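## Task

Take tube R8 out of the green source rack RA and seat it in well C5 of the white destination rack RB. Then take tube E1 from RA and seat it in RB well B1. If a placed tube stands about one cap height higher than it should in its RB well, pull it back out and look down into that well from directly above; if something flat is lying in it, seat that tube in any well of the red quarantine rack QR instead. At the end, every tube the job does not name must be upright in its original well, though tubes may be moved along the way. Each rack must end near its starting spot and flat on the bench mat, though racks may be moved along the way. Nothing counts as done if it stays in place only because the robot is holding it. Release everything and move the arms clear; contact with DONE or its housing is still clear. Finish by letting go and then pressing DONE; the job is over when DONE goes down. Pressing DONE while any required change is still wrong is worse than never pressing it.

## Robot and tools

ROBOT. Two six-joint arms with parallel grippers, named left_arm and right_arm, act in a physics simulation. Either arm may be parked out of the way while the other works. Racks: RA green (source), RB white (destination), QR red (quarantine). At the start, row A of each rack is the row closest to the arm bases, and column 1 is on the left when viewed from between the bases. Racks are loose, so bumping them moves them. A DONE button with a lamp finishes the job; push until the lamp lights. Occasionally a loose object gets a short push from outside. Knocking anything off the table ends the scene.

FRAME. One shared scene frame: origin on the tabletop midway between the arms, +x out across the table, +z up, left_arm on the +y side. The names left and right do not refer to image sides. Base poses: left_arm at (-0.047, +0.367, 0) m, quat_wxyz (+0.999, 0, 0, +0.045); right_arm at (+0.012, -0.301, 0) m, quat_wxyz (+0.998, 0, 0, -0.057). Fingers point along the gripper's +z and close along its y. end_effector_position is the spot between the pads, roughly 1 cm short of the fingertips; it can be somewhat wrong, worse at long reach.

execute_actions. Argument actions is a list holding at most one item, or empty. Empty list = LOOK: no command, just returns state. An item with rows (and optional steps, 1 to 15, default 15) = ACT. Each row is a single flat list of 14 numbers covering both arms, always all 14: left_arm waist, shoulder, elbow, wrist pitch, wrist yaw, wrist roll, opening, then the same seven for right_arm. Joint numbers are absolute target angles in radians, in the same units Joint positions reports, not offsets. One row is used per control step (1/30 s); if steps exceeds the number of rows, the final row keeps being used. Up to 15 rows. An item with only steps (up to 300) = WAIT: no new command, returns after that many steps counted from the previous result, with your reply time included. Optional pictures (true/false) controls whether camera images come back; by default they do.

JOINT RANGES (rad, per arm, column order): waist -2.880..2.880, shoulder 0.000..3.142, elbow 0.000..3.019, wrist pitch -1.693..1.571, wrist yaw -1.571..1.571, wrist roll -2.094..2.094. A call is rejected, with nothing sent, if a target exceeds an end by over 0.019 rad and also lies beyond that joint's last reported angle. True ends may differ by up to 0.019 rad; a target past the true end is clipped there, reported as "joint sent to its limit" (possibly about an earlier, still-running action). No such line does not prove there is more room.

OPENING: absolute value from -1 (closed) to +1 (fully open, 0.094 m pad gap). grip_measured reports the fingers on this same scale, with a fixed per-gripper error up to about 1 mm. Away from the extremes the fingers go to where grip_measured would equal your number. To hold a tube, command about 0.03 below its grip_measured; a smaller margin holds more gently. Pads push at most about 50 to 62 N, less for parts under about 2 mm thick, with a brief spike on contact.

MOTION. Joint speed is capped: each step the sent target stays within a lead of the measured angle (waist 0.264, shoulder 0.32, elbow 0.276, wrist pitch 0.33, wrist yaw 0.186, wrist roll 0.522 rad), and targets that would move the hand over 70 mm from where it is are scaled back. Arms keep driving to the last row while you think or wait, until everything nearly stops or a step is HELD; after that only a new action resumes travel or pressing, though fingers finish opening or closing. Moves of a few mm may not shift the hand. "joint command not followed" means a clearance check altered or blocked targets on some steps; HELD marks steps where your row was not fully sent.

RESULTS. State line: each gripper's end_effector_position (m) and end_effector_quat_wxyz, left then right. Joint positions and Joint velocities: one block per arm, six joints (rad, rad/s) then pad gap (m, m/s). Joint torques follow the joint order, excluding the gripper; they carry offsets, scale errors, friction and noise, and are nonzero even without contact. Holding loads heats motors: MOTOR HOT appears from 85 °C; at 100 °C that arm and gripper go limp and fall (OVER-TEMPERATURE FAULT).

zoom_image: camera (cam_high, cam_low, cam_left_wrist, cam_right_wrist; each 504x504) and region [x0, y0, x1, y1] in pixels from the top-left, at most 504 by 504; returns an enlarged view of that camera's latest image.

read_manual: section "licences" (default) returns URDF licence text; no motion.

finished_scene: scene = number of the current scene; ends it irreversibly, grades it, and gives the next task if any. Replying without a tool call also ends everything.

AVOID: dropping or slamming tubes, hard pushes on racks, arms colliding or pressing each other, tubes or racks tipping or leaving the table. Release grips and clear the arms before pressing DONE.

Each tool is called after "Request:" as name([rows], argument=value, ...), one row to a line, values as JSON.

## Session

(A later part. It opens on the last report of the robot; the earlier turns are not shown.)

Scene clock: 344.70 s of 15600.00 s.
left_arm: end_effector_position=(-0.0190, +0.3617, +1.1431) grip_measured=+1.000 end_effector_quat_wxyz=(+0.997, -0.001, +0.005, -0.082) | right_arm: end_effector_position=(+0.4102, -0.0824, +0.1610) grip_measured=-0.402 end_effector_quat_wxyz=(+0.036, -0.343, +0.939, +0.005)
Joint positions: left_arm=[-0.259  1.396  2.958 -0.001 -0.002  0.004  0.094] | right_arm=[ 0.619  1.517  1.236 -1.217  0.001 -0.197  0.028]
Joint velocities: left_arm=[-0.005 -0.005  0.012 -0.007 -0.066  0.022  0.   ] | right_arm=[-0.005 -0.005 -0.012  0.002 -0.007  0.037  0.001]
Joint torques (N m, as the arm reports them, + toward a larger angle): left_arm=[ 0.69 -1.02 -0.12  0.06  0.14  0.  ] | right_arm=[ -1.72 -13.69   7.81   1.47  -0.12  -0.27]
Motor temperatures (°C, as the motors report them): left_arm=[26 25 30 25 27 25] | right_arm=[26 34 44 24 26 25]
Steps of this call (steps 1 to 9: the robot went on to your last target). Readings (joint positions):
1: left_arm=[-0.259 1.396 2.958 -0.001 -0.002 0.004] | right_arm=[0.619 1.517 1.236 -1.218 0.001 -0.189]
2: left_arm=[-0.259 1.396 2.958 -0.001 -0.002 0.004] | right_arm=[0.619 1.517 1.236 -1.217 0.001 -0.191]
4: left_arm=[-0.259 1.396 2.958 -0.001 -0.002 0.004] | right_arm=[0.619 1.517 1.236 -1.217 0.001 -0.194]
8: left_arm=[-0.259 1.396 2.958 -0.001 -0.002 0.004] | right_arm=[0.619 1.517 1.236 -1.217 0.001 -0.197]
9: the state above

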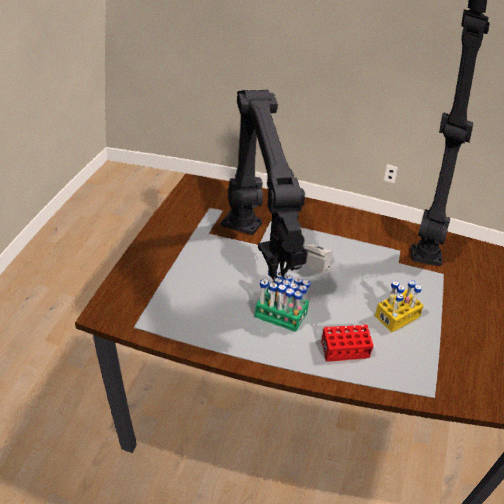

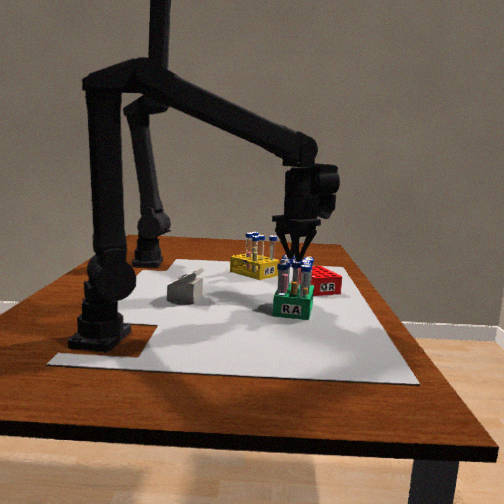

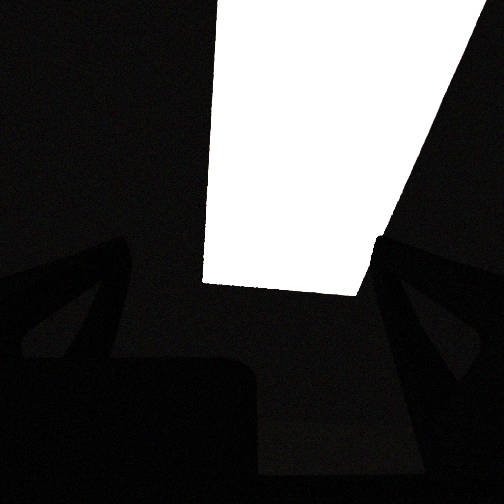

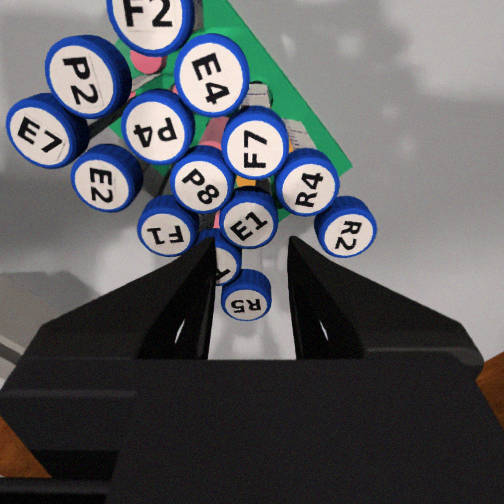

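Request:
zoom_image(camera="cam_right_wrist", region=[130, 110, 380, 330])

Request:
zoom_image(camera="cam_low", region=[225, 220, 295, 285])

Region (130, 110, 380, 330) of cam_right_wrist's 504x504 image, scaled by 2.016, with more detail than that image has; it fills the top 444 rows of this view, and the rest is white.

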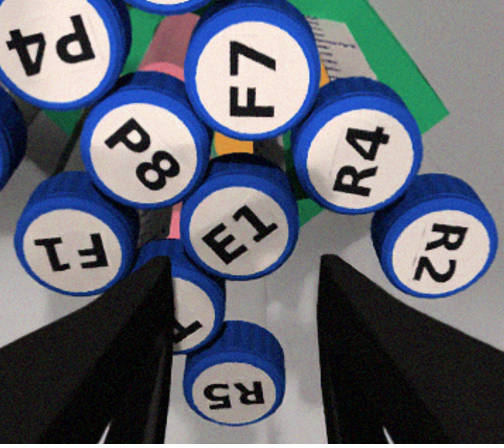

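Region (225, 220, 295, 285) of cam_low's 504x504 image, scaled by 7.200, with more detail than that image has; it fills the top 468 rows of this view, and the rest is white.

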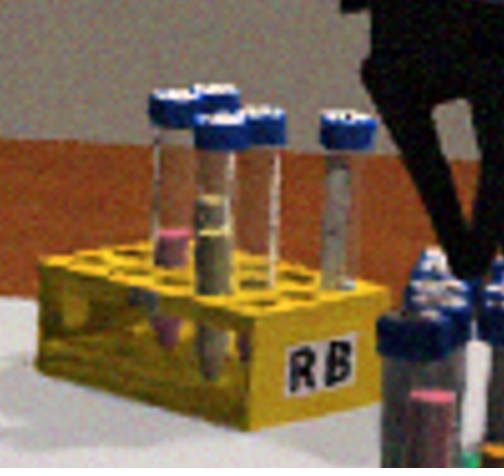

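Request:
execute_actions([
  {"rows": [[-0.25,1.393,2.96,0,0,0,1,0.620,1.512,1.243,-1.197,0,-0.212,-0.41],[-0.25,1.393,2.96,0,0,0,1,0.625,1.512,1.243,-1.195,0,-0.212,-0.42],[-0.25,1.393,2.96,0,0,0,1,0.628,1.512,1.243,-1.193,0,-0.212,-0.43],[-0.25,1.393,2.96,0,0,0,1,0.630,1.512,1.243,-1.191,0,-0.212,-0.43],[-0.25,1.393,2.96,0,0,0,1,0.632,1.512,1.243,-1.191,0,-0.212,-0.43],[-0.25,1.393,2.96,0,0,0,1,0.633,1.520,1.243,-1.191,0,-0.212,-0.43],[-0.25,1.393,2.96,0,0,0,1,0.633,1.528,1.243,-1.191,0,-0.212,-0.43],[-0.25,1.393,2.96,0,0,0,1,0.633,1.534,1.243,-1.191,0,-0.212,-0.43],[-0.25,1.393,2.96,0,0,0,1,0.633,1.539,1.243,-1.191,0,-0.212,-0.43],[-0.25,1.393,2.96,0,0,0,1,0.633,1.542,1.243,-1.191,0,-0.212,-0.43]], "steps": 15},
])

Scene clock: 361.77 s of 15600.00 s.
left_arm: end_effector_position=(-0.0190, +0.3617, +1.1431) grip_measured=+1.000 end_effector_quat_wxyz=(+0.997, -0.001, +0.005, -0.082) | right_arm: end_effector_position=(+0.4117, -0.0804, +0.1566) grip_measured=-0.428 end_effector_quat_wxyz=(+0.034, -0.345, +0.938, +0.005)
Joint positions: left_arm=[-0.259  1.396  2.958 -0.001 -0.002  0.004  0.094] | right_arm=[ 0.621  1.528  1.236 -1.209  0.001 -0.199  0.027]
Joint velocities: left_arm=[-0.015  0.005 -0.007 -0.007  0.007  0.066  0.   ] | right_arm=[-0.005  0.034 -0.002 -0.017  0.007 -0.022 -0.   ]
Joint torques (N m, as the arm reports them, + toward a larger angle): left_arm=[ 0.97 -0.84  0.06  0.04  0.13  0.  ] | right_arm=[ -1.22 -12.12   7.64   1.47  -0.11  -0.26]
Motor temperatures (°C, as the motors report them): left_arm=[26 25 30 25 27 25] | right_arm=[26 32 44 24 26 25]
Steps of this call (steps 1 to 30: the robot went on to your last target; steps 31 to 90: nothing new was sent; then 13.57 s passed at rest; steps 91 to 105: all 15 steps of this action). Readings (joint positions):
91: left_arm=[-0.259 1.396 2.958 -0.001 -0.002 0.004] | right_arm=[0.619 1.517 1.236 -1.217 0.001 -0.199]
92: left_arm=[-0.259 1.396 2.958 -0.001 -0.002 0.004] | right_arm=[0.619 1.517 1.236 -1.216 0.001 -0.199]
94: left_arm=[-0.259 1.396 2.958 -0.001 -0.002 0.004] | right_arm=[0.619 1.517 1.236 -1.213 0.001 -0.199]
98: left_arm=[-0.259 1.396 2.958 -0.001 -0.002 0.004] | right_arm=[0.620 1.518 1.236 -1.209 0.001 -0.199]
105: the state above

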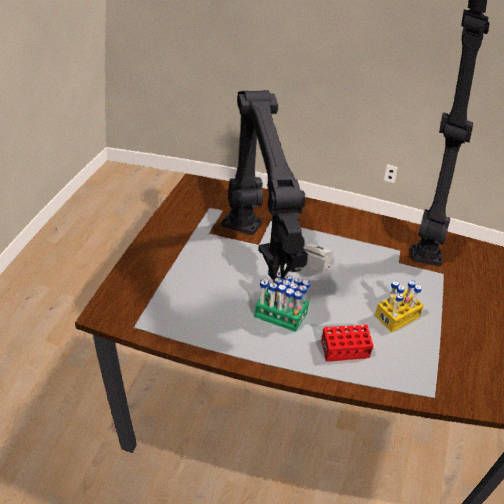

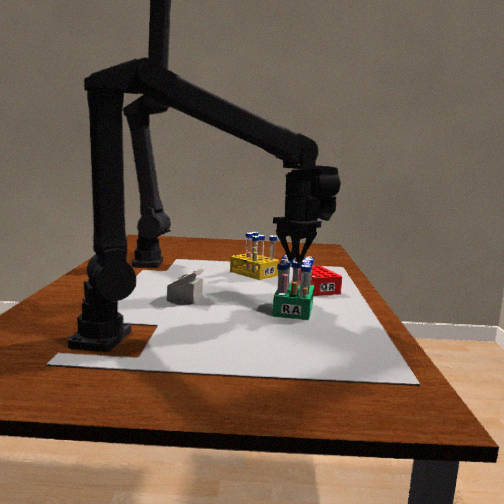

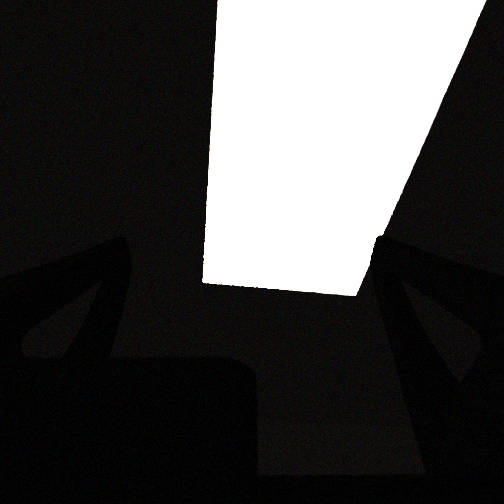

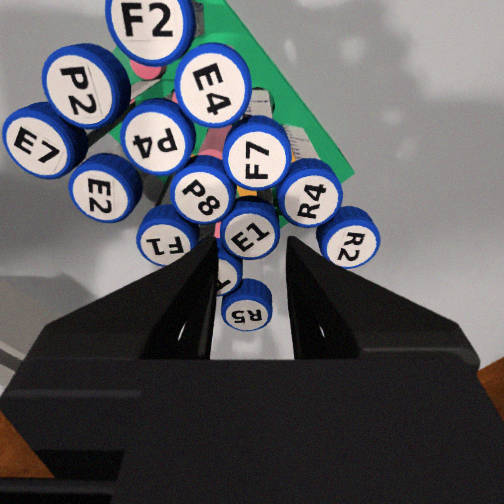

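Request:
execute_actions(actions=[])

Scene clock: 374.20 s of 15600.00 s.
left_arm: end_effector_position=(-0.0190, +0.3617, +1.1431) grip_measured=+1.000 end_effector_quat_wxyz=(+0.997, -0.001, +0.005, -0.082) | right_arm: end_effector_position=(+0.4117, -0.0804, +0.1557) grip_measured=-0.428 end_effector_quat_wxyz=(+0.034, -0.345, +0.938, +0.005)
Joint positions: left_arm=[-0.259  1.396  2.958 -0.001 -0.002  0.004  0.094] | right_arm=[ 0.621  1.53   1.236 -1.209  0.001 -0.199  0.027]
Joint velocities: left_arm=[-0.015 -0.005 -0.002 -0.002 -0.081 -0.022  0.   ] | right_arm=[-0.005 -0.005  0.007  0.002 -0.037 -0.037  0.001]
Joint torques (N m, as the arm reports them, + toward a larger angle): left_arm=[ 0.8  -1.06 -0.03  0.    0.09  0.02] | right_arm=[ -1.13 -11.81   7.65   1.48  -0.11  -0.26]
Motor temperatures (°C, as the motors report them): left_arm=[26 25 30 25 27 25] | right_arm=[26 32 44 24 26 25]
Steps of this call (steps 1 to 15: the robot went on to your last target; steps 16 to 90: nothing new was sent; then 9.43 s passed at rest). Readings (joint positions):
1: left_arm=[-0.259 1.396 2.958 -0.001 -0.002 0.004] | right_arm=[0.621 1.529 1.236 -1.209 0.001 -0.199]
2: left_arm=[-0.259 1.396 2.958 -0.001 -0.002 0.004] | right_arm=[0.621 1.530 1.236 -1.209 0.001 -0.199]
4: left_arm=[-0.259 1.396 2.958 -0.001 -0.002 0.004] | right_arm=[0.621 1.530 1.236 -1.209 0.001 -0.199]
8: left_arm=[-0.259 1.396 2.958 -0.001 -0.002 0.004] | right_arm=[0.621 1.530 1.236 -1.209 0.001 -0.199]
90: the state above
All arms were judged still, so your last target was given up. Only a new action makes them travel on or press farther. Fingers that are still opening or closing keep moving.

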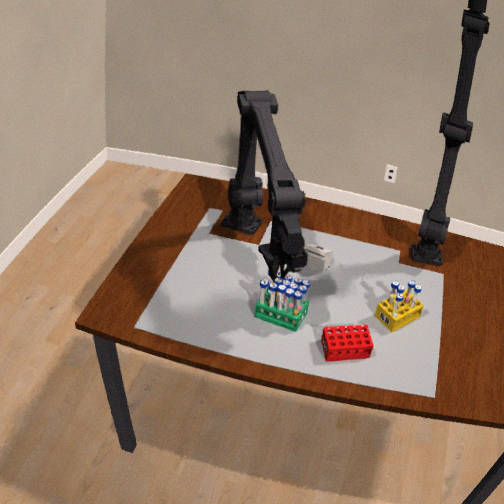

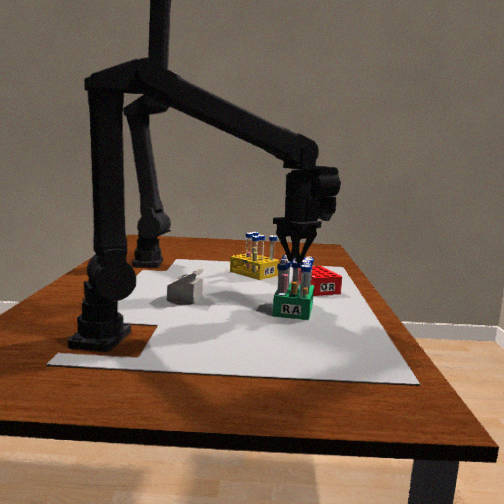

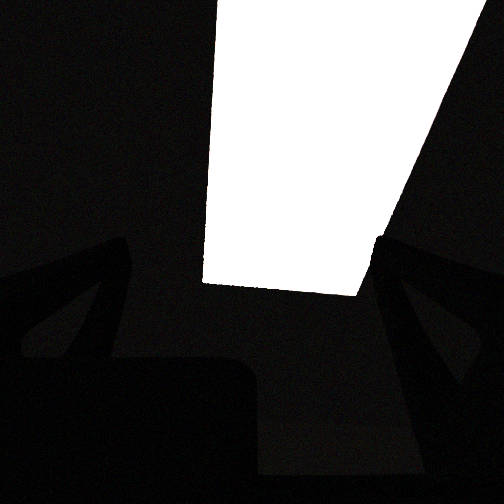

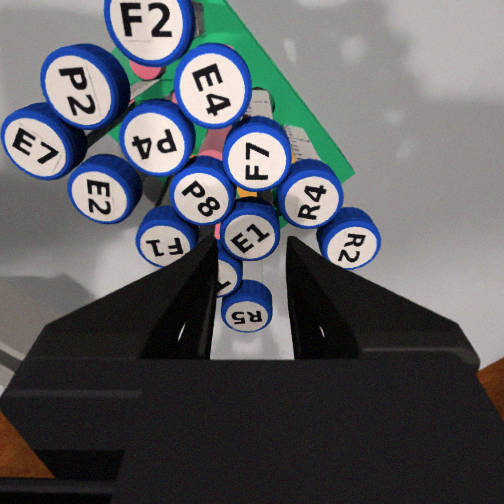

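Request:
execute_actions([
  {"rows": [[-0.25,1.393,2.96,0,0,0,1,0.634,1.544,1.243,-1.191,0,-0.212,-0.43],[-0.25,1.393,2.96,0,0,0,1,0.634,1.546,1.243,-1.191,0,-0.212,-0.43],[-0.25,1.393,2.96,0,0,0,1,0.634,1.549,1.243,-1.191,0,-0.212,-0.43],[-0.25,1.393,2.96,0,0,0,1,0.634,1.552,1.243,-1.191,0,-0.212,-0.43],[-0.25,1.393,2.96,0,0,0,1,0.634,1.555,1.243,-1.191,0,-0.212,-0.43],[-0.25,1.393,2.96,0,0,0,1,0.634,1.557,1.243,-1.191,0,-0.212,-0.43],[-0.25,1.393,2.96,0,0,0,1,0.634,1.558,1.243,-1.191,0,-0.212,-0.43]], "steps": 15},
])

Scene clock: 376.93 s of 15600.00 s.
left_arm: end_effector_position=(-0.0190, +0.3617, +1.1431) grip_measured=+1.000 end_effector_quat_wxyz=(+0.997, -0.001, +0.005, -0.082) | right_arm: end_effector_position=(+0.4123, -0.0798, +0.1528) grip_measured=-0.428 end_effector_quat_wxyz=(+0.031, -0.346, +0.938, +0.005)
Joint positions: left_arm=[-0.259  1.396  2.958 -0.001 -0.002  0.004  0.094] | right_arm=[ 0.622  1.537  1.236 -1.207  0.001 -0.199  0.027]
Joint velocities: left_arm=[-0.015 -0.005 -0.002  0.007 -0.007  0.007  0.   ] | right_arm=[ 0.024 -0.015  0.007 -0.007  0.022  0.037  0.001]
Joint torques (N m, as the arm reports them, + toward a larger angle): left_arm=[ 0.59 -1.12 -0.11 -0.02  0.12  0.03] | right_arm=[ -1.1  -11.14   7.79   1.51  -0.12  -0.26]
Motor temperatures (°C, as the motors report them): left_arm=[26 25 30 25 27 25] | right_arm=[26 32 44 24 26 25]
Steps of this call (steps 1 to 67: nothing new was sent; steps 68 to 82: all 15 steps of this action). Readings (joint positions):
68: left_arm=[-0.259 1.396 2.958 -0.001 -0.002 0.004] | right_arm=[0.621 1.530 1.236 -1.209 0.001 -0.199]
69: left_arm=[-0.259 1.396 2.958 -0.001 -0.002 0.004] | right_arm=[0.621 1.530 1.236 -1.209 0.001 -0.199]
71: left_arm=[-0.259 1.396 2.958 -0.001 -0.002 0.004] | right_arm=[0.621 1.531 1.236 -1.209 0.001 -0.199]
75: left_arm=[-0.259 1.396 2.958 -0.001 -0.002 0.004] | right_arm=[0.621 1.537 1.236 -1.207 0.001 -0.199]
82: the state above

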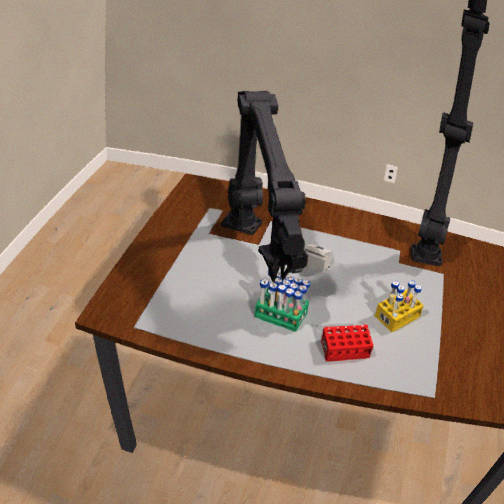

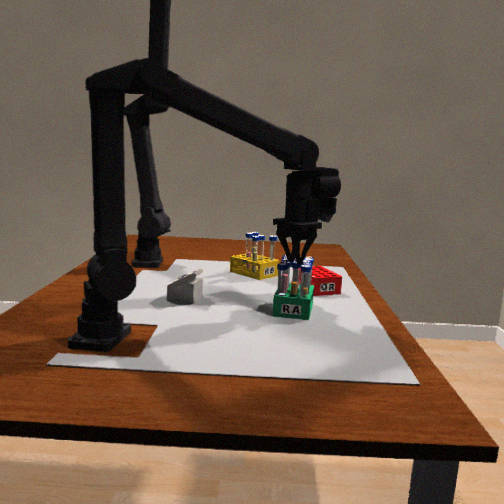

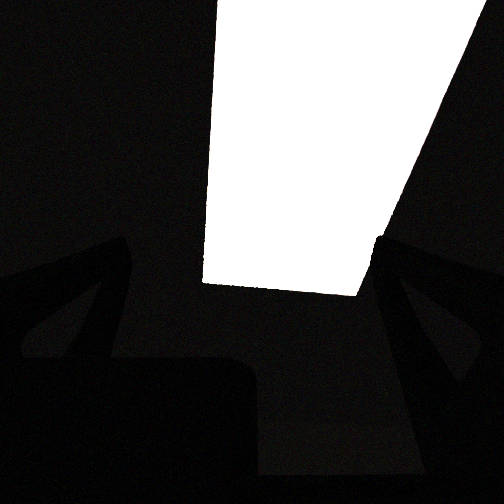

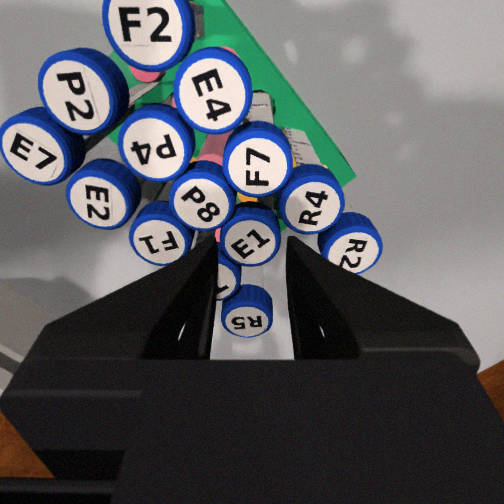

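Request:
zoom_image(camera="cam_right_wrist", region=[120, 160, 380, 360])

Region (120, 160, 380, 360) of cam_right_wrist's 504x504 image, scaled by 1.938, with more detail than that image has; it fills the top 388 rows of this view, and the rest is white.

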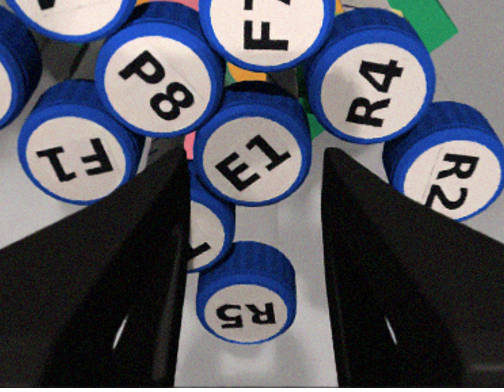

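Request:
execute_actions([
  {"rows": [[-0.25,1.393,2.96,0,0,0,1,0.634,1.55,1.25,-1.191,0,-0.212,-0.43],[-0.25,1.393,2.96,0,0,0,1,0.634,1.545,1.26,-1.191,0,-0.212,-0.43],[-0.25,1.393,2.96,0,0,0,1,0.634,1.545,1.27,-1.191,0,-0.212,-0.43],[-0.25,1.393,2.96,0,0,0,1,0.634,1.545,1.28,-1.191,0,-0.212,-0.43],[-0.25,1.393,2.96,0,0,0,1,0.634,1.545,1.286,-1.191,0,-0.212,-0.43],[-0.25,1.393,2.96,0,0,0,1,0.634,1.545,1.29,-1.191,0,-0.212,-0.43],[-0.25,1.393,2.96,0,0,0,1,0.634,1.545,1.293,-1.191,0,-0.212,-0.43],[-0.25,1.393,2.96,0,0,0,1,0.634,1.545,1.296,-1.191,0,-0.212,-0.43]], "steps": 15},
], pictures=false)

Scene clock: 409.03 s of 15600.00 s.
left_arm: end_effector_position=(-0.0190, +0.3617, +1.1431) grip_measured=+1.000 end_effector_quat_wxyz=(+0.997, -0.001, +0.005, -0.082) | right_arm: end_effector_position=(+0.4131, -0.0792, +0.1538) grip_measured=-0.428 end_effector_quat_wxyz=(+0.033, -0.346, +0.938, +0.005)
Joint positions: left_arm=[-0.259  1.396  2.958 -0.001 -0.002  0.004  0.094] | right_arm=[ 0.622  1.537  1.239 -1.207  0.001 -0.199  0.027]
Joint velocities: left_arm=[ 0.005  0.015 -0.007 -0.002 -0.051 -0.007  0.   ] | right_arm=[-0.005 -0.005 -0.012  0.002 -0.007 -0.066  0.001]
Joint torques (N m, as the arm reports them, + toward a larger angle): left_arm=[ 0.73 -1.3  -0.09 -0.03  0.13  0.01] | right_arm=[ -1.22 -12.35  11.18   1.35  -0.11  -0.27]
Motor temperatures (°C, as the motors report them): left_arm=[26 25 30 25 27 25] | right_arm=[26 31 45 24 26 25]
Steps of this call (steps 1 to 15: the robot went on to your last target; steps 16 to 110: nothing new was sent; then 27.93 s passed at rest; steps 111 to 125: all 15 steps of this action). Readings (joint positions):
111: left_arm=[-0.259 1.396 2.958 -0.001 -0.002 0.004] | right_arm=[0.622 1.537 1.236 -1.207 0.001 -0.199]
112: left_arm=[-0.259 1.396 2.958 -0.001 -0.002 0.004] | right_arm=[0.622 1.537 1.236 -1.207 0.001 -0.199]
114: left_arm=[-0.259 1.396 2.958 -0.001 -0.002 0.004] | right_arm=[0.622 1.537 1.236 -1.207 0.001 -0.199]
118: left_arm=[-0.259 1.396 2.958 -0.001 -0.002 0.004] | right_arm=[0.622 1.537 1.238 -1.207 0.001 -0.199]
125: the state above

Request:
execute_actions([
  {"rows": [[-0.25,1.393,2.96,0,0,0,1,0.634,1.545,1.298,-1.191,0,-0.212,-0.43],[-0.25,1.393,2.96,0,0,0,1,0.634,1.545,1.30,-1.191,0,-0.212,-0.43],[-0.25,1.393,2.96,0,0,0,1,0.634,1.545,1.302,-1.191,0,-0.212,-0.43]], "steps": 10},
], pictures=false)

Request:
execute_actions([
  {"rows": [[-0.25,1.393,2.96,0,0,0,1,0.634,1.549,1.29,-1.191,0,-0.212,-0.43],[-0.25,1.393,2.96,0,0,0,1,0.634,1.552,1.28,-1.191,0,-0.212,-0.43],[-0.25,1.393,2.96,0,0,0,1,0.634,1.555,1.28,-1.191,0,-0.212,-0.43],[-0.25,1.393,2.96,0,0,0,1,0.634,1.558,1.28,-1.191,0,-0.212,-0.43],[-0.25,1.393,2.96,0,0,0,1,0.634,1.561,1.28,-1.191,0,-0.212,-0.43],[-0.25,1.393,2.96,0,0,0,1,0.634,1.563,1.28,-1.191,0,-0.212,-0.43],[-0.25,1.393,2.96,0,0,0,1,0.634,1.565,1.28,-1.191,0,-0.212,-0.43]], "steps": 15},
])

Scene clock: 412.17 s of 15600.00 s.
left_arm: end_effector_position=(-0.0190, +0.3617, +1.1431) grip_measured=+1.000 end_effector_quat_wxyz=(+0.997, -0.001, +0.005, -0.082) | right_arm: end_effector_position=(+0.4151, -0.0781, +0.1563) grip_measured=-0.428 end_effector_quat_wxyz=(+0.036, -0.346, +0.938, +0.005)
Joint positions: left_arm=[-0.259  1.396  2.958 -0.001 -0.002  0.004  0.094] | right_arm=[ 0.622  1.537  1.245 -1.207  0.001 -0.199  0.027]
Joint velocities: left_arm=[-0.005  0.005 -0.007  0.002  0.007 -0.037  0.   ] | right_arm=[-0.005 -0.005 -0.007  0.002 -0.037 -0.022 -0.001]
Joint torques (N m, as the arm reports them, + toward a larger angle): left_arm=[ 0.81 -0.82 -0.03  0.02  0.14  0.02] | right_arm=[ -1.22 -12.65  10.91   1.34  -0.12  -0.26]
Motor temperatures (°C, as the motors report them): left_arm=[26 25 30 25 27 25] | right_arm=[26 31 45 24 26 25]
Steps of this call (steps 1 to 15: the robot went on to your last target; steps 16 to 84: nothing new was sent; steps 85 to 94: all 10 steps of this action). Readings (joint positions):
85: left_arm=[-0.259 1.396 2.958 -0.001 -0.002 0.004] | right_arm=[0.622 1.537 1.239 -1.207 0.001 -0.199]
86: left_arm=[-0.259 1.396 2.958 -0.001 -0.002 0.004] | right_arm=[0.622 1.537 1.239 -1.207 0.001 -0.199]
88: left_arm=[-0.259 1.396 2.958 -0.001 -0.002 0.004] | right_arm=[0.622 1.537 1.240 -1.207 0.001 -0.199]
92: left_arm=[-0.259 1.396 2.958 -0.001 -0.002 0.004] | right_arm=[0.622 1.537 1.244 -1.207 0.001 -0.199]
94: the state above

Scene clock: 412.67 s of 15600.00 s.
left_arm: end_effector_position=(-0.0190, +0.3617, +1.1431) grip_measured=+1.000 end_effector_quat_wxyz=(+0.997, -0.001, +0.005, -0.082) | right_arm: end_effector_position=(+0.4157, -0.0778, +0.1532) grip_measured=-0.428 end_effector_quat_wxyz=(+0.033, -0.346, +0.938, +0.005)
Joint positions: left_arm=[-0.259  1.396  2.958 -0.001 -0.002  0.004  0.094] | right_arm=[ 0.622  1.544  1.246 -1.206  0.001 -0.199  0.027]
Joint velocities: left_arm=[-0.015  0.005  0.002  0.007  0.037 -0.007  0.   ] | right_arm=[-0.005  0.005 -0.007  0.012  0.007 -0.022  0.   ]
Joint torques (N m, as the arm reports them, + toward a larger angle): left_arm=[ 0.98 -0.88 -0.09  0.16  0.15 -0.01] | right_arm=[ -1.1  -11.54   9.59   1.3   -0.11  -0.26]
Motor temperatures (°C, as the motors report them): left_arm=[26 25 30 25 27 25] | right_arm=[26 31 45 24 26 25]
Steps of this call (steps 1 to 15: all 15 steps of this action). Readings (joint positions):
1: left_arm=[-0.259 1.396 2.958 -0.001 -0.002 0.004] | right_arm=[0.622 1.537 1.245 -1.207 0.001 -0.199]
2: left_arm=[-0.259 1.396 2.958 -0.001 -0.002 0.004] | right_arm=[0.622 1.537 1.245 -1.207 0.001 -0.199]
4: left_arm=[-0.259 1.396 2.958 -0.001 -0.002 0.004] | right_arm=[0.622 1.537 1.245 -1.207 0.001 -0.199]
8: left_arm=[-0.259 1.396 2.958 -0.001 -0.002 0.004] | right_arm=[0.622 1.544 1.245 -1.207 0.001 -0.199]
15: the state above

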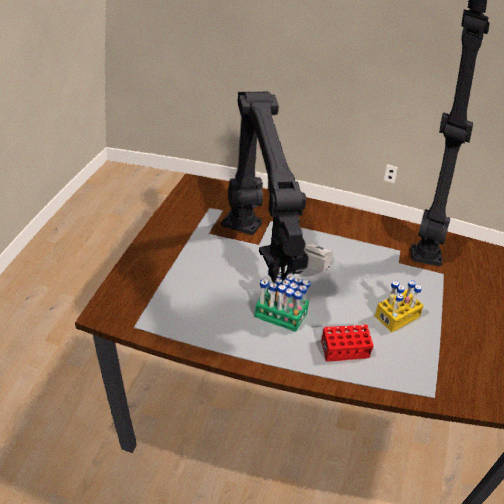

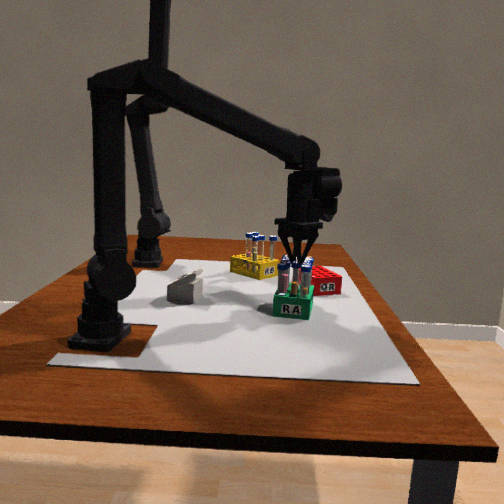

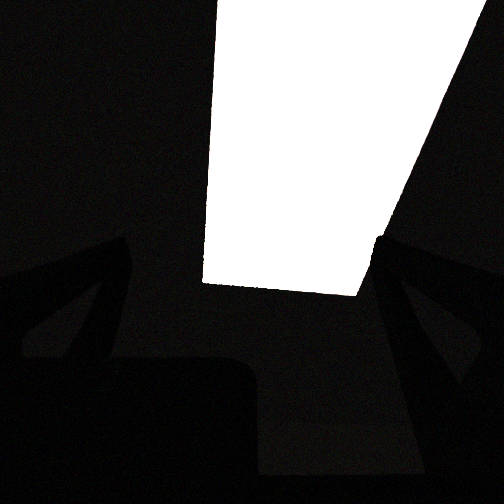

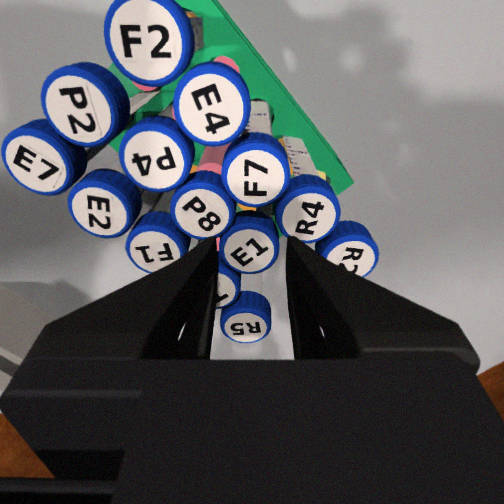

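Request:
zoom_image(camera="cam_right_wrist", region=[150, 180, 350, 330])

Region (150, 180, 350, 330) of cam_right_wrist's 504x504 image, scaled by 2.520, with more detail than that image has; it fills the top 378 rows of this view, and the rest is white.

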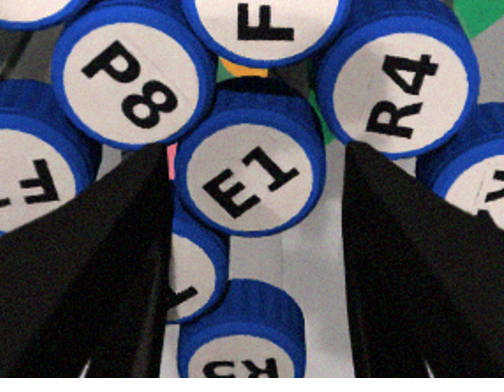

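Request:
execute_actions([
  {"rows": [[-0.25,1.393,2.96,0,0,0,1,0.634,1.545,1.27,-1.191,0,-0.212,-0.43],[-0.25,1.393,2.96,0,0,0,1,0.634,1.53,1.26,-1.191,0,-0.212,-0.43],[-0.25,1.393,2.96,0,0,0,1,0.634,1.522,1.25,-1.191,0,-0.212,-0.43],[-0.25,1.393,2.96,0,0,0,1,0.634,1.513,1.25,-1.191,0,-0.212,-0.43],[-0.25,1.393,2.96,0,0,0,1,0.634,1.503,1.25,-1.191,0,-0.2,-0.43],[-0.25,1.393,2.96,0,0,0,1,0.63,1.493,1.25,-1.191,0,-0.18,-0.40],[-0.25,1.393,2.96,0,0,0,1,0.625,1.484,1.25,-1.191,0,-0.15,-0.36],[-0.25,1.393,2.96,0,0,0,1,0.62,1.477,1.25,-1.191,0,-0.11,-0.31],[-0.25,1.393,2.96,0,0,0,1,0.615,1.472,1.25,-1.191,0,-0.06,-0.26],[-0.25,1.393,2.96,0,0,0,1,0.612,1.47,1.25,-1.191,0,-0.01,-0.21],[-0.25,1.393,2.96,0,0,0,1,0.609,1.47,1.245,-1.191,0,0.05,-0.16],[-0.25,1.393,2.96,0,0,0,1,0.607,1.47,1.24,-1.191,0,0.11,-0.11],[-0.25,1.393,2.96,0,0,0,1,0.605,1.47,1.235,-1.191,0,0.17,-0.06],[-0.25,1.393,2.96,0,0,0,1,0.604,1.47,1.23,-1.191,0,0.23,-0.02],[-0.25,1.393,2.96,0,0,0,1,0.603,1.47,1.225,-1.191,0,0.29,0.02]], "steps": 15},
], pictures=false)

Request:
execute_actions([
  {"rows": [[-0.25,1.393,2.96,0,0,0,1,0.603,1.47,1.22,-1.191,0,0.35,0.05],[-0.25,1.393,2.96,0,0,0,1,0.603,1.47,1.215,-1.191,0,0.41,0.064],[-0.25,1.393,2.96,0,0,0,1,0.603,1.47,1.21,-1.191,0,0.46,0.064],[-0.25,1.393,2.96,0,0,0,1,0.603,1.47,1.205,-1.191,0,0.51,0.064],[-0.25,1.393,2.96,0,0,0,1,0.603,1.47,1.2,-1.191,0,0.55,0.064],[-0.25,1.393,2.96,0,0,0,1,0.603,1.47,1.196,-1.191,0,0.578,0.064],[-0.25,1.393,2.96,0,0,0,1,0.603,1.47,1.193,-1.191,0,0.592,0.064],[-0.25,1.393,2.96,0,0,0,1,0.603,1.47,1.191,-1.191,0,0.598,0.064]], "steps": 15},
])

Scene clock: 486.20 s of 15600.00 s.
left_arm: end_effector_position=(-0.0190, +0.3617, +1.1431) grip_measured=+1.000 end_effector_quat_wxyz=(+0.997, -0.001, +0.005, -0.082) | right_arm: end_effector_position=(+0.4134, -0.0804, +0.1827) grip_measured=-0.003 end_effector_quat_wxyz=(+0.064, -0.217, +0.974, +0.018)
Joint positions: left_arm=[-0.259  1.396  2.958 -0.001 -0.002  0.004  0.094] | right_arm=[ 0.62   1.475  1.244 -1.206  0.001  0.065  0.047]
Joint velocities: left_arm=[-0.015 -0.005 -0.012 -0.022 -0.022 -0.037  0.   ] | right_arm=[-0.034 -0.083 -0.051  0.007  0.051  1.443  0.042]
Joint torques (N m, as the arm reports them, + toward a larger angle): left_arm=[ 1.05 -1.01 -0.08  0.16  0.1   0.01] | right_arm=[ -3.51 -12.24   6.44   1.45  -0.13  -0.06]
Motor temperatures (°C, as the motors report them): left_arm=[26 25 29 25 27 25] | right_arm=[26 31 47 24 26 25]
Steps of this call (steps 1 to 15: the robot went on to your last target; steps 16 to 90: nothing new was sent; then 70.03 s passed at rest; steps 91 to 105: all 15 steps of this action). Readings (joint positions):
91: left_arm=[-0.259 1.396 2.958 -0.001 -0.002 0.004] | right_arm=[0.622 1.544 1.246 -1.206 0.001 -0.199]
92: left_arm=[-0.259 1.396 2.958 -0.001 -0.002 0.004] | right_arm=[0.622 1.544 1.246 -1.206 0.001 -0.199]
94: left_arm=[-0.259 1.396 2.958 -0.001 -0.002 0.004] | right_arm=[0.622 1.542 1.246 -1.206 0.001 -0.199]
98: left_arm=[-0.259 1.396 2.958 -0.001 -0.002 0.004] | right_arm=[0.622 1.525 1.246 -1.206 0.001 -0.182]
105: the state above

Scene clock: 486.70 s of 15600.00 s.
left_arm: end_effector_position=(-0.0190, +0.3617, +1.1431) grip_measured=+1.000 end_effector_quat_wxyz=(+0.997, -0.001, +0.005, -0.082) | right_arm: end_effector_position=(+0.3995, -0.0912, +0.1634) grip_measured=+0.062 end_effector_quat_wxyz=(+0.037, +0.029, +0.999, +0.021)
Joint positions: left_arm=[-0.259  1.396  2.958 -0.001 -0.002  0.004  0.094] | right_arm=[ 0.613  1.473  1.193 -1.206  0.001  0.556  0.05 ]
Joint velocities: left_arm=[-0.015 -0.015  0.007 -0.007 -0.007 -0.037  0.   ] | right_arm=[-0.005 -0.015  0.002  0.007 -0.007  0.154  0.001]
Joint torques (N m, as the arm reports them, + toward a larger angle): left_arm=[ 0.69 -1.01 -0.09  0.02  0.12  0.01] | right_arm=[ -2.99 -12.98   7.02   1.34  -0.05  -0.01]
Motor temperatures (°C, as the motors report them): left_arm=[26 25 29 25 27 25] | right_arm=[26 31 47 24 26 25]
Steps of this call (steps 1 to 15: all 15 steps of this action). Readings (joint positions):
1: left_arm=[-0.259 1.396 2.958 -0.001 -0.002 0.004] | right_arm=[0.618 1.473 1.241 -1.206 0.001 0.116]
2: left_arm=[-0.259 1.396 2.958 -0.001 -0.002 0.004] | right_arm=[0.616 1.473 1.237 -1.206 0.001 0.168]
4: left_arm=[-0.259 1.396 2.958 -0.001 -0.002 0.004] | right_arm=[0.615 1.473 1.224 -1.206 0.001 0.273]
8: left_arm=[-0.259 1.396 2.958 -0.001 -0.002 0.004] | right_arm=[0.613 1.473 1.199 -1.206 0.001 0.446]
15: the state above

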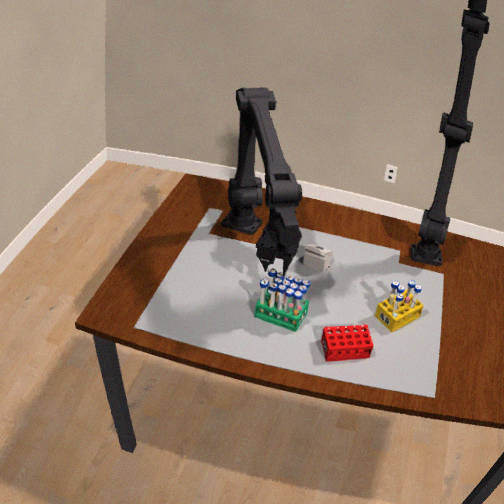

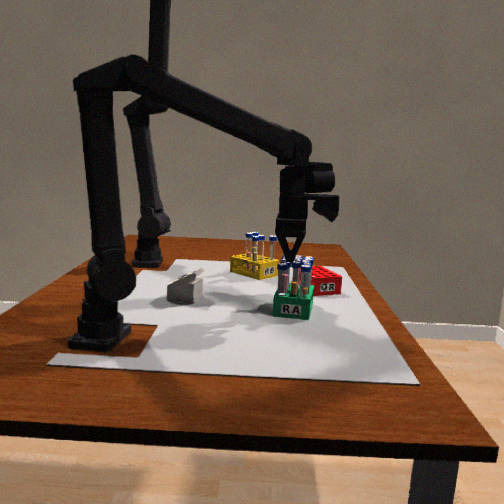

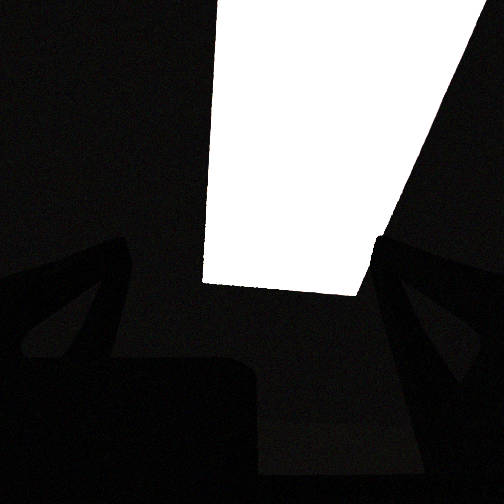

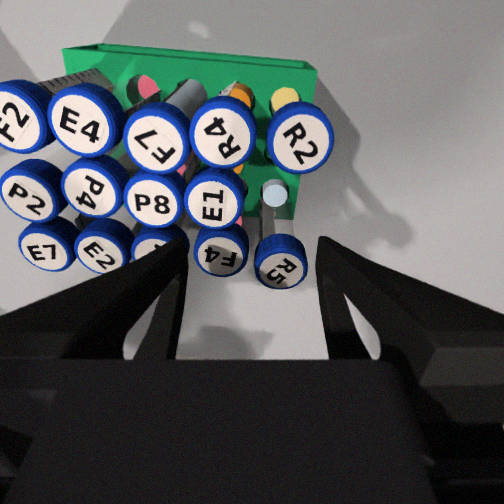

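Request:
execute_actions([
  {"rows": [[-0.25,1.393,2.96,0,0,0,1,0.603,1.478,1.191,-1.191,0,0.598,0.064],[-0.25,1.393,2.96,0,0,0,1,0.603,1.485,1.191,-1.191,0,0.598,0.064],[-0.25,1.393,2.96,0,0,0,1,0.603,1.49,1.191,-1.191,0,0.598,0.064],[-0.25,1.393,2.96,0,0,0,1,0.603,1.494,1.191,-1.191,0,0.598,0.064],[-0.25,1.393,2.96,0,0,0,1,0.603,1.498,1.191,-1.191,0,0.598,0.064],[-0.25,1.393,2.96,0,0,0,1,0.603,1.501,1.191,-1.191,0,0.598,0.064],[-0.25,1.393,2.96,0,0,0,1,0.603,1.503,1.191,-1.191,0,0.598,0.064]], "steps": 15},
])

Request:
zoom_image(camera="cam_right_wrist", region=[100, 150, 352, 330])

Scene clock: 490.10 s of 15600.00 s.
left_arm: end_effector_position=(-0.0190, +0.3617, +1.1431) grip_measured=+1.000 end_effector_quat_wxyz=(+0.997, -0.001, +0.005, -0.082) | right_arm: end_effector_position=(+0.4000, -0.0909, +0.1556) grip_measured=+0.062 end_effector_quat_wxyz=(+0.029, +0.043, +0.999, +0.017)
Joint positions: left_arm=[-0.259  1.396  2.958 -0.001 -0.002  0.004  0.094] | right_arm=[ 0.613  1.492  1.193 -1.206  0.001  0.585  0.05 ]
Joint velocities: left_arm=[-0.005 -0.005 -0.022 -0.022 -0.037 -0.007  0.   ] | right_arm=[-0.015 -0.005 -0.002 -0.012 -0.022  0.051 -0.   ]
Joint torques (N m, as the arm reports them, + toward a larger angle): left_arm=[ 0.89 -0.87 -0.05  0.1   0.14  0.05] | right_arm=[ -2.94 -10.98   6.98   1.29  -0.05   0.  ]
Motor temperatures (°C, as the motors report them): left_arm=[26 25 29 25 27 25] | right_arm=[26 31 46 24 26 25]
Steps of this call (steps 1 to 30: the robot went on to your last target; steps 31 to 87: nothing new was sent; steps 88 to 102: all 15 steps of this action). Readings (joint positions):
88: left_arm=[-0.259 1.396 2.958 -0.001 -0.002 0.004] | right_arm=[0.613 1.473 1.193 -1.206 0.001 0.585]
89: left_arm=[-0.259 1.396 2.958 -0.001 -0.002 0.004] | right_arm=[0.613 1.473 1.193 -1.206 0.001 0.585]
91: left_arm=[-0.259 1.396 2.958 -0.001 -0.002 0.004] | right_arm=[0.613 1.474 1.193 -1.206 0.001 0.585]
95: left_arm=[-0.259 1.396 2.958 -0.001 -0.002 0.004] | right_arm=[0.613 1.482 1.193 -1.206 0.001 0.585]
102: the state above

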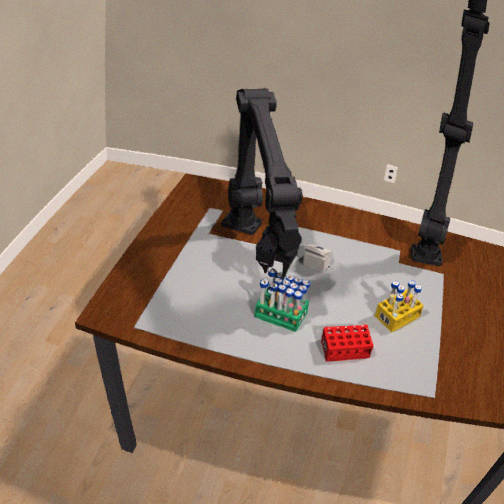

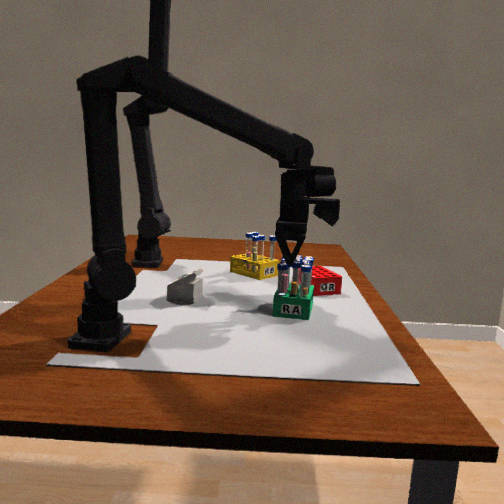

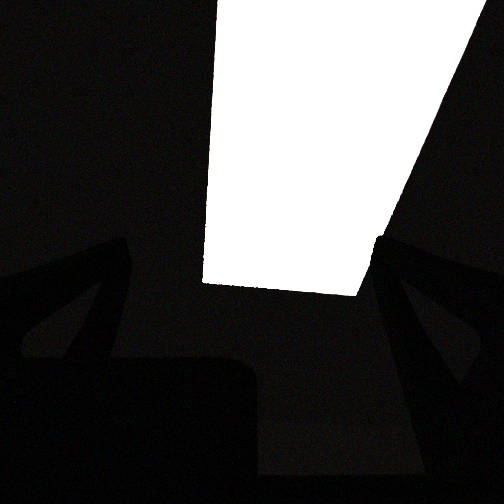

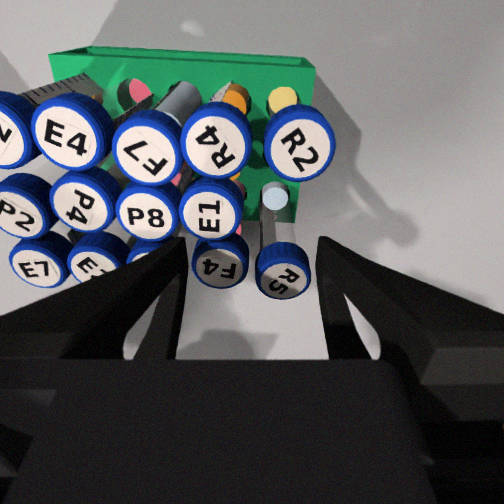

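Region (100, 150, 352, 330) of cam_right_wrist's 504x504 image, scaled by 2.000, with more detail than that image has; it fills the top 360 rows of this view, and the rest is white.

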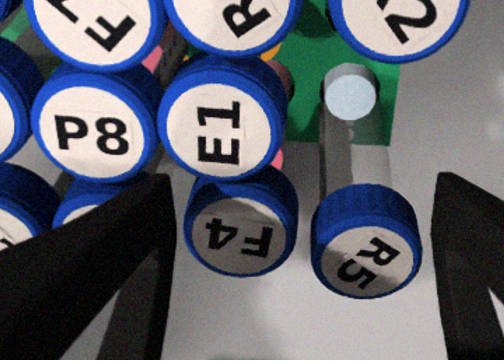

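Request:
execute_actions([
  {"rows": [[-0.25,1.393,2.96,0,0,0,1,0.603,1.505,1.191,-1.191,0,0.598,0.064],[-0.25,1.393,2.96,0,0,0,1,0.603,1.507,1.191,-1.191,0,0.598,0.064],[-0.25,1.393,2.96,0,0,0,1,0.603,1.509,1.191,-1.191,0,0.598,0.064],[-0.25,1.393,2.96,0,0,0,1,0.603,1.511,1.191,-1.191,0,0.598,0.064],[-0.25,1.393,2.96,0,0,0,1,0.603,1.513,1.191,-1.191,0,0.598,0.064],[-0.25,1.393,2.96,0,0,0,1,0.603,1.515,1.191,-1.191,0,0.598,0.064],[-0.25,1.393,2.96,0,0,0,1,0.603,1.517,1.191,-1.191,0,0.598,0.064],[-0.25,1.393,2.96,0,0,0,1,0.603,1.519,1.191,-1.191,0,0.598,0.064],[-0.25,1.393,2.96,0,0,0,1,0.603,1.521,1.191,-1.191,0,0.598,0.064]], "steps": 15},
])

Request:
zoom_image(camera="cam_right_wrist", region=[100, 150, 352, 330])

Scene clock: 496.40 s of 15600.00 s.
left_arm: end_effector_position=(-0.0190, +0.3617, +1.1431) grip_measured=+1.000 end_effector_quat_wxyz=(+0.997, -0.001, +0.005, -0.082) | right_arm: end_effector_position=(+0.4003, -0.0908, +0.1482) grip_measured=+0.062 end_effector_quat_wxyz=(+0.021, +0.043, +0.999, +0.012)
Joint positions: left_arm=[-0.259  1.396  2.958 -0.001 -0.002  0.004  0.094] | right_arm=[ 0.613  1.51   1.193 -1.206  0.001  0.585  0.05 ]
Joint velocities: left_arm=[-0.005 -0.015 -0.012  0.017  0.037  0.007  0.   ] | right_arm=[ 0.005  0.005  0.002  0.007 -0.066 -0.007  0.   ]
Joint torques (N m, as the arm reports them, + toward a larger angle): left_arm=[ 0.65 -0.56  0.05  0.1   0.11  0.  ] | right_arm=[ -2.93 -11.55   6.83   1.26  -0.05   0.  ]
Motor temperatures (°C, as the motors report them): left_arm=[26 25 29 25 27 25] | right_arm=[26 31 46 24 26 25]
Steps of this call (steps 1 to 15: the robot went on to your last target; steps 16 to 90: nothing new was sent; then 2.80 s passed at rest; steps 91 to 105: all 15 steps of this action). Readings (joint positions):
91: left_arm=[-0.259 1.396 2.958 -0.001 -0.002 0.004] | right_arm=[0.613 1.492 1.193 -1.206 0.001 0.585]
92: left_arm=[-0.259 1.396 2.958 -0.001 -0.002 0.004] | right_arm=[0.613 1.492 1.193 -1.206 0.001 0.585]
94: left_arm=[-0.259 1.396 2.958 -0.001 -0.002 0.004] | right_arm=[0.613 1.492 1.193 -1.206 0.001 0.585]
98: left_arm=[-0.259 1.396 2.958 -0.001 -0.002 0.004] | right_arm=[0.613 1.498 1.193 -1.206 0.001 0.585]
105: the state above

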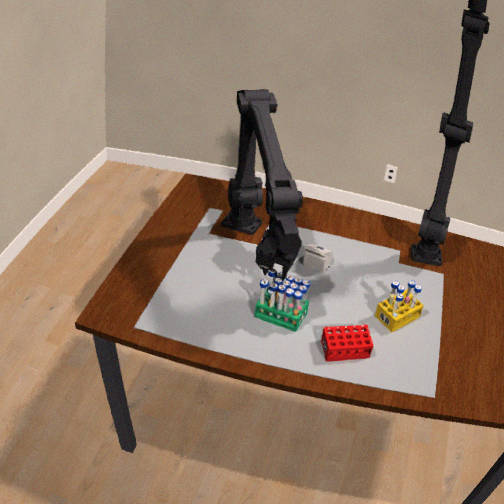

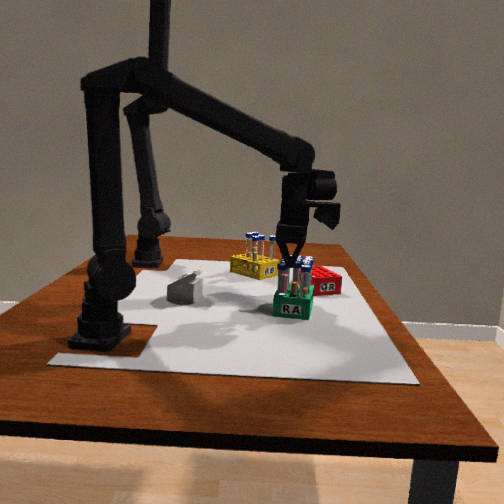

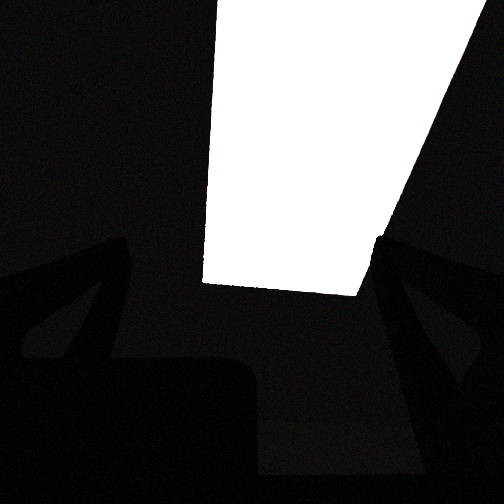

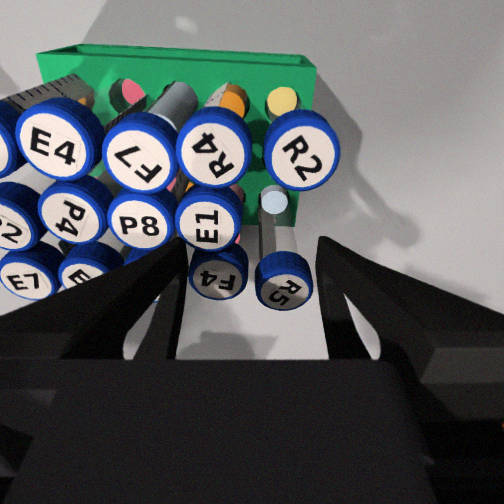

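Region (100, 150, 352, 330) of cam_right_wrist's 504x504 image, scaled by 2.000, with more detail than that image has; it fills the top 360 rows of this view, and the rest is white.

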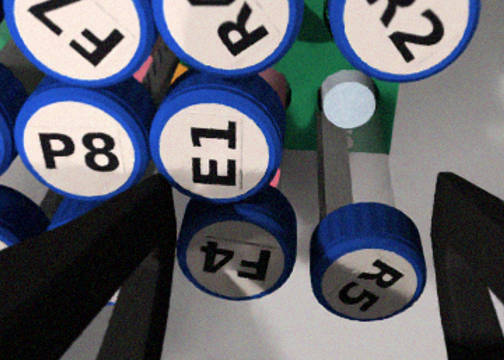

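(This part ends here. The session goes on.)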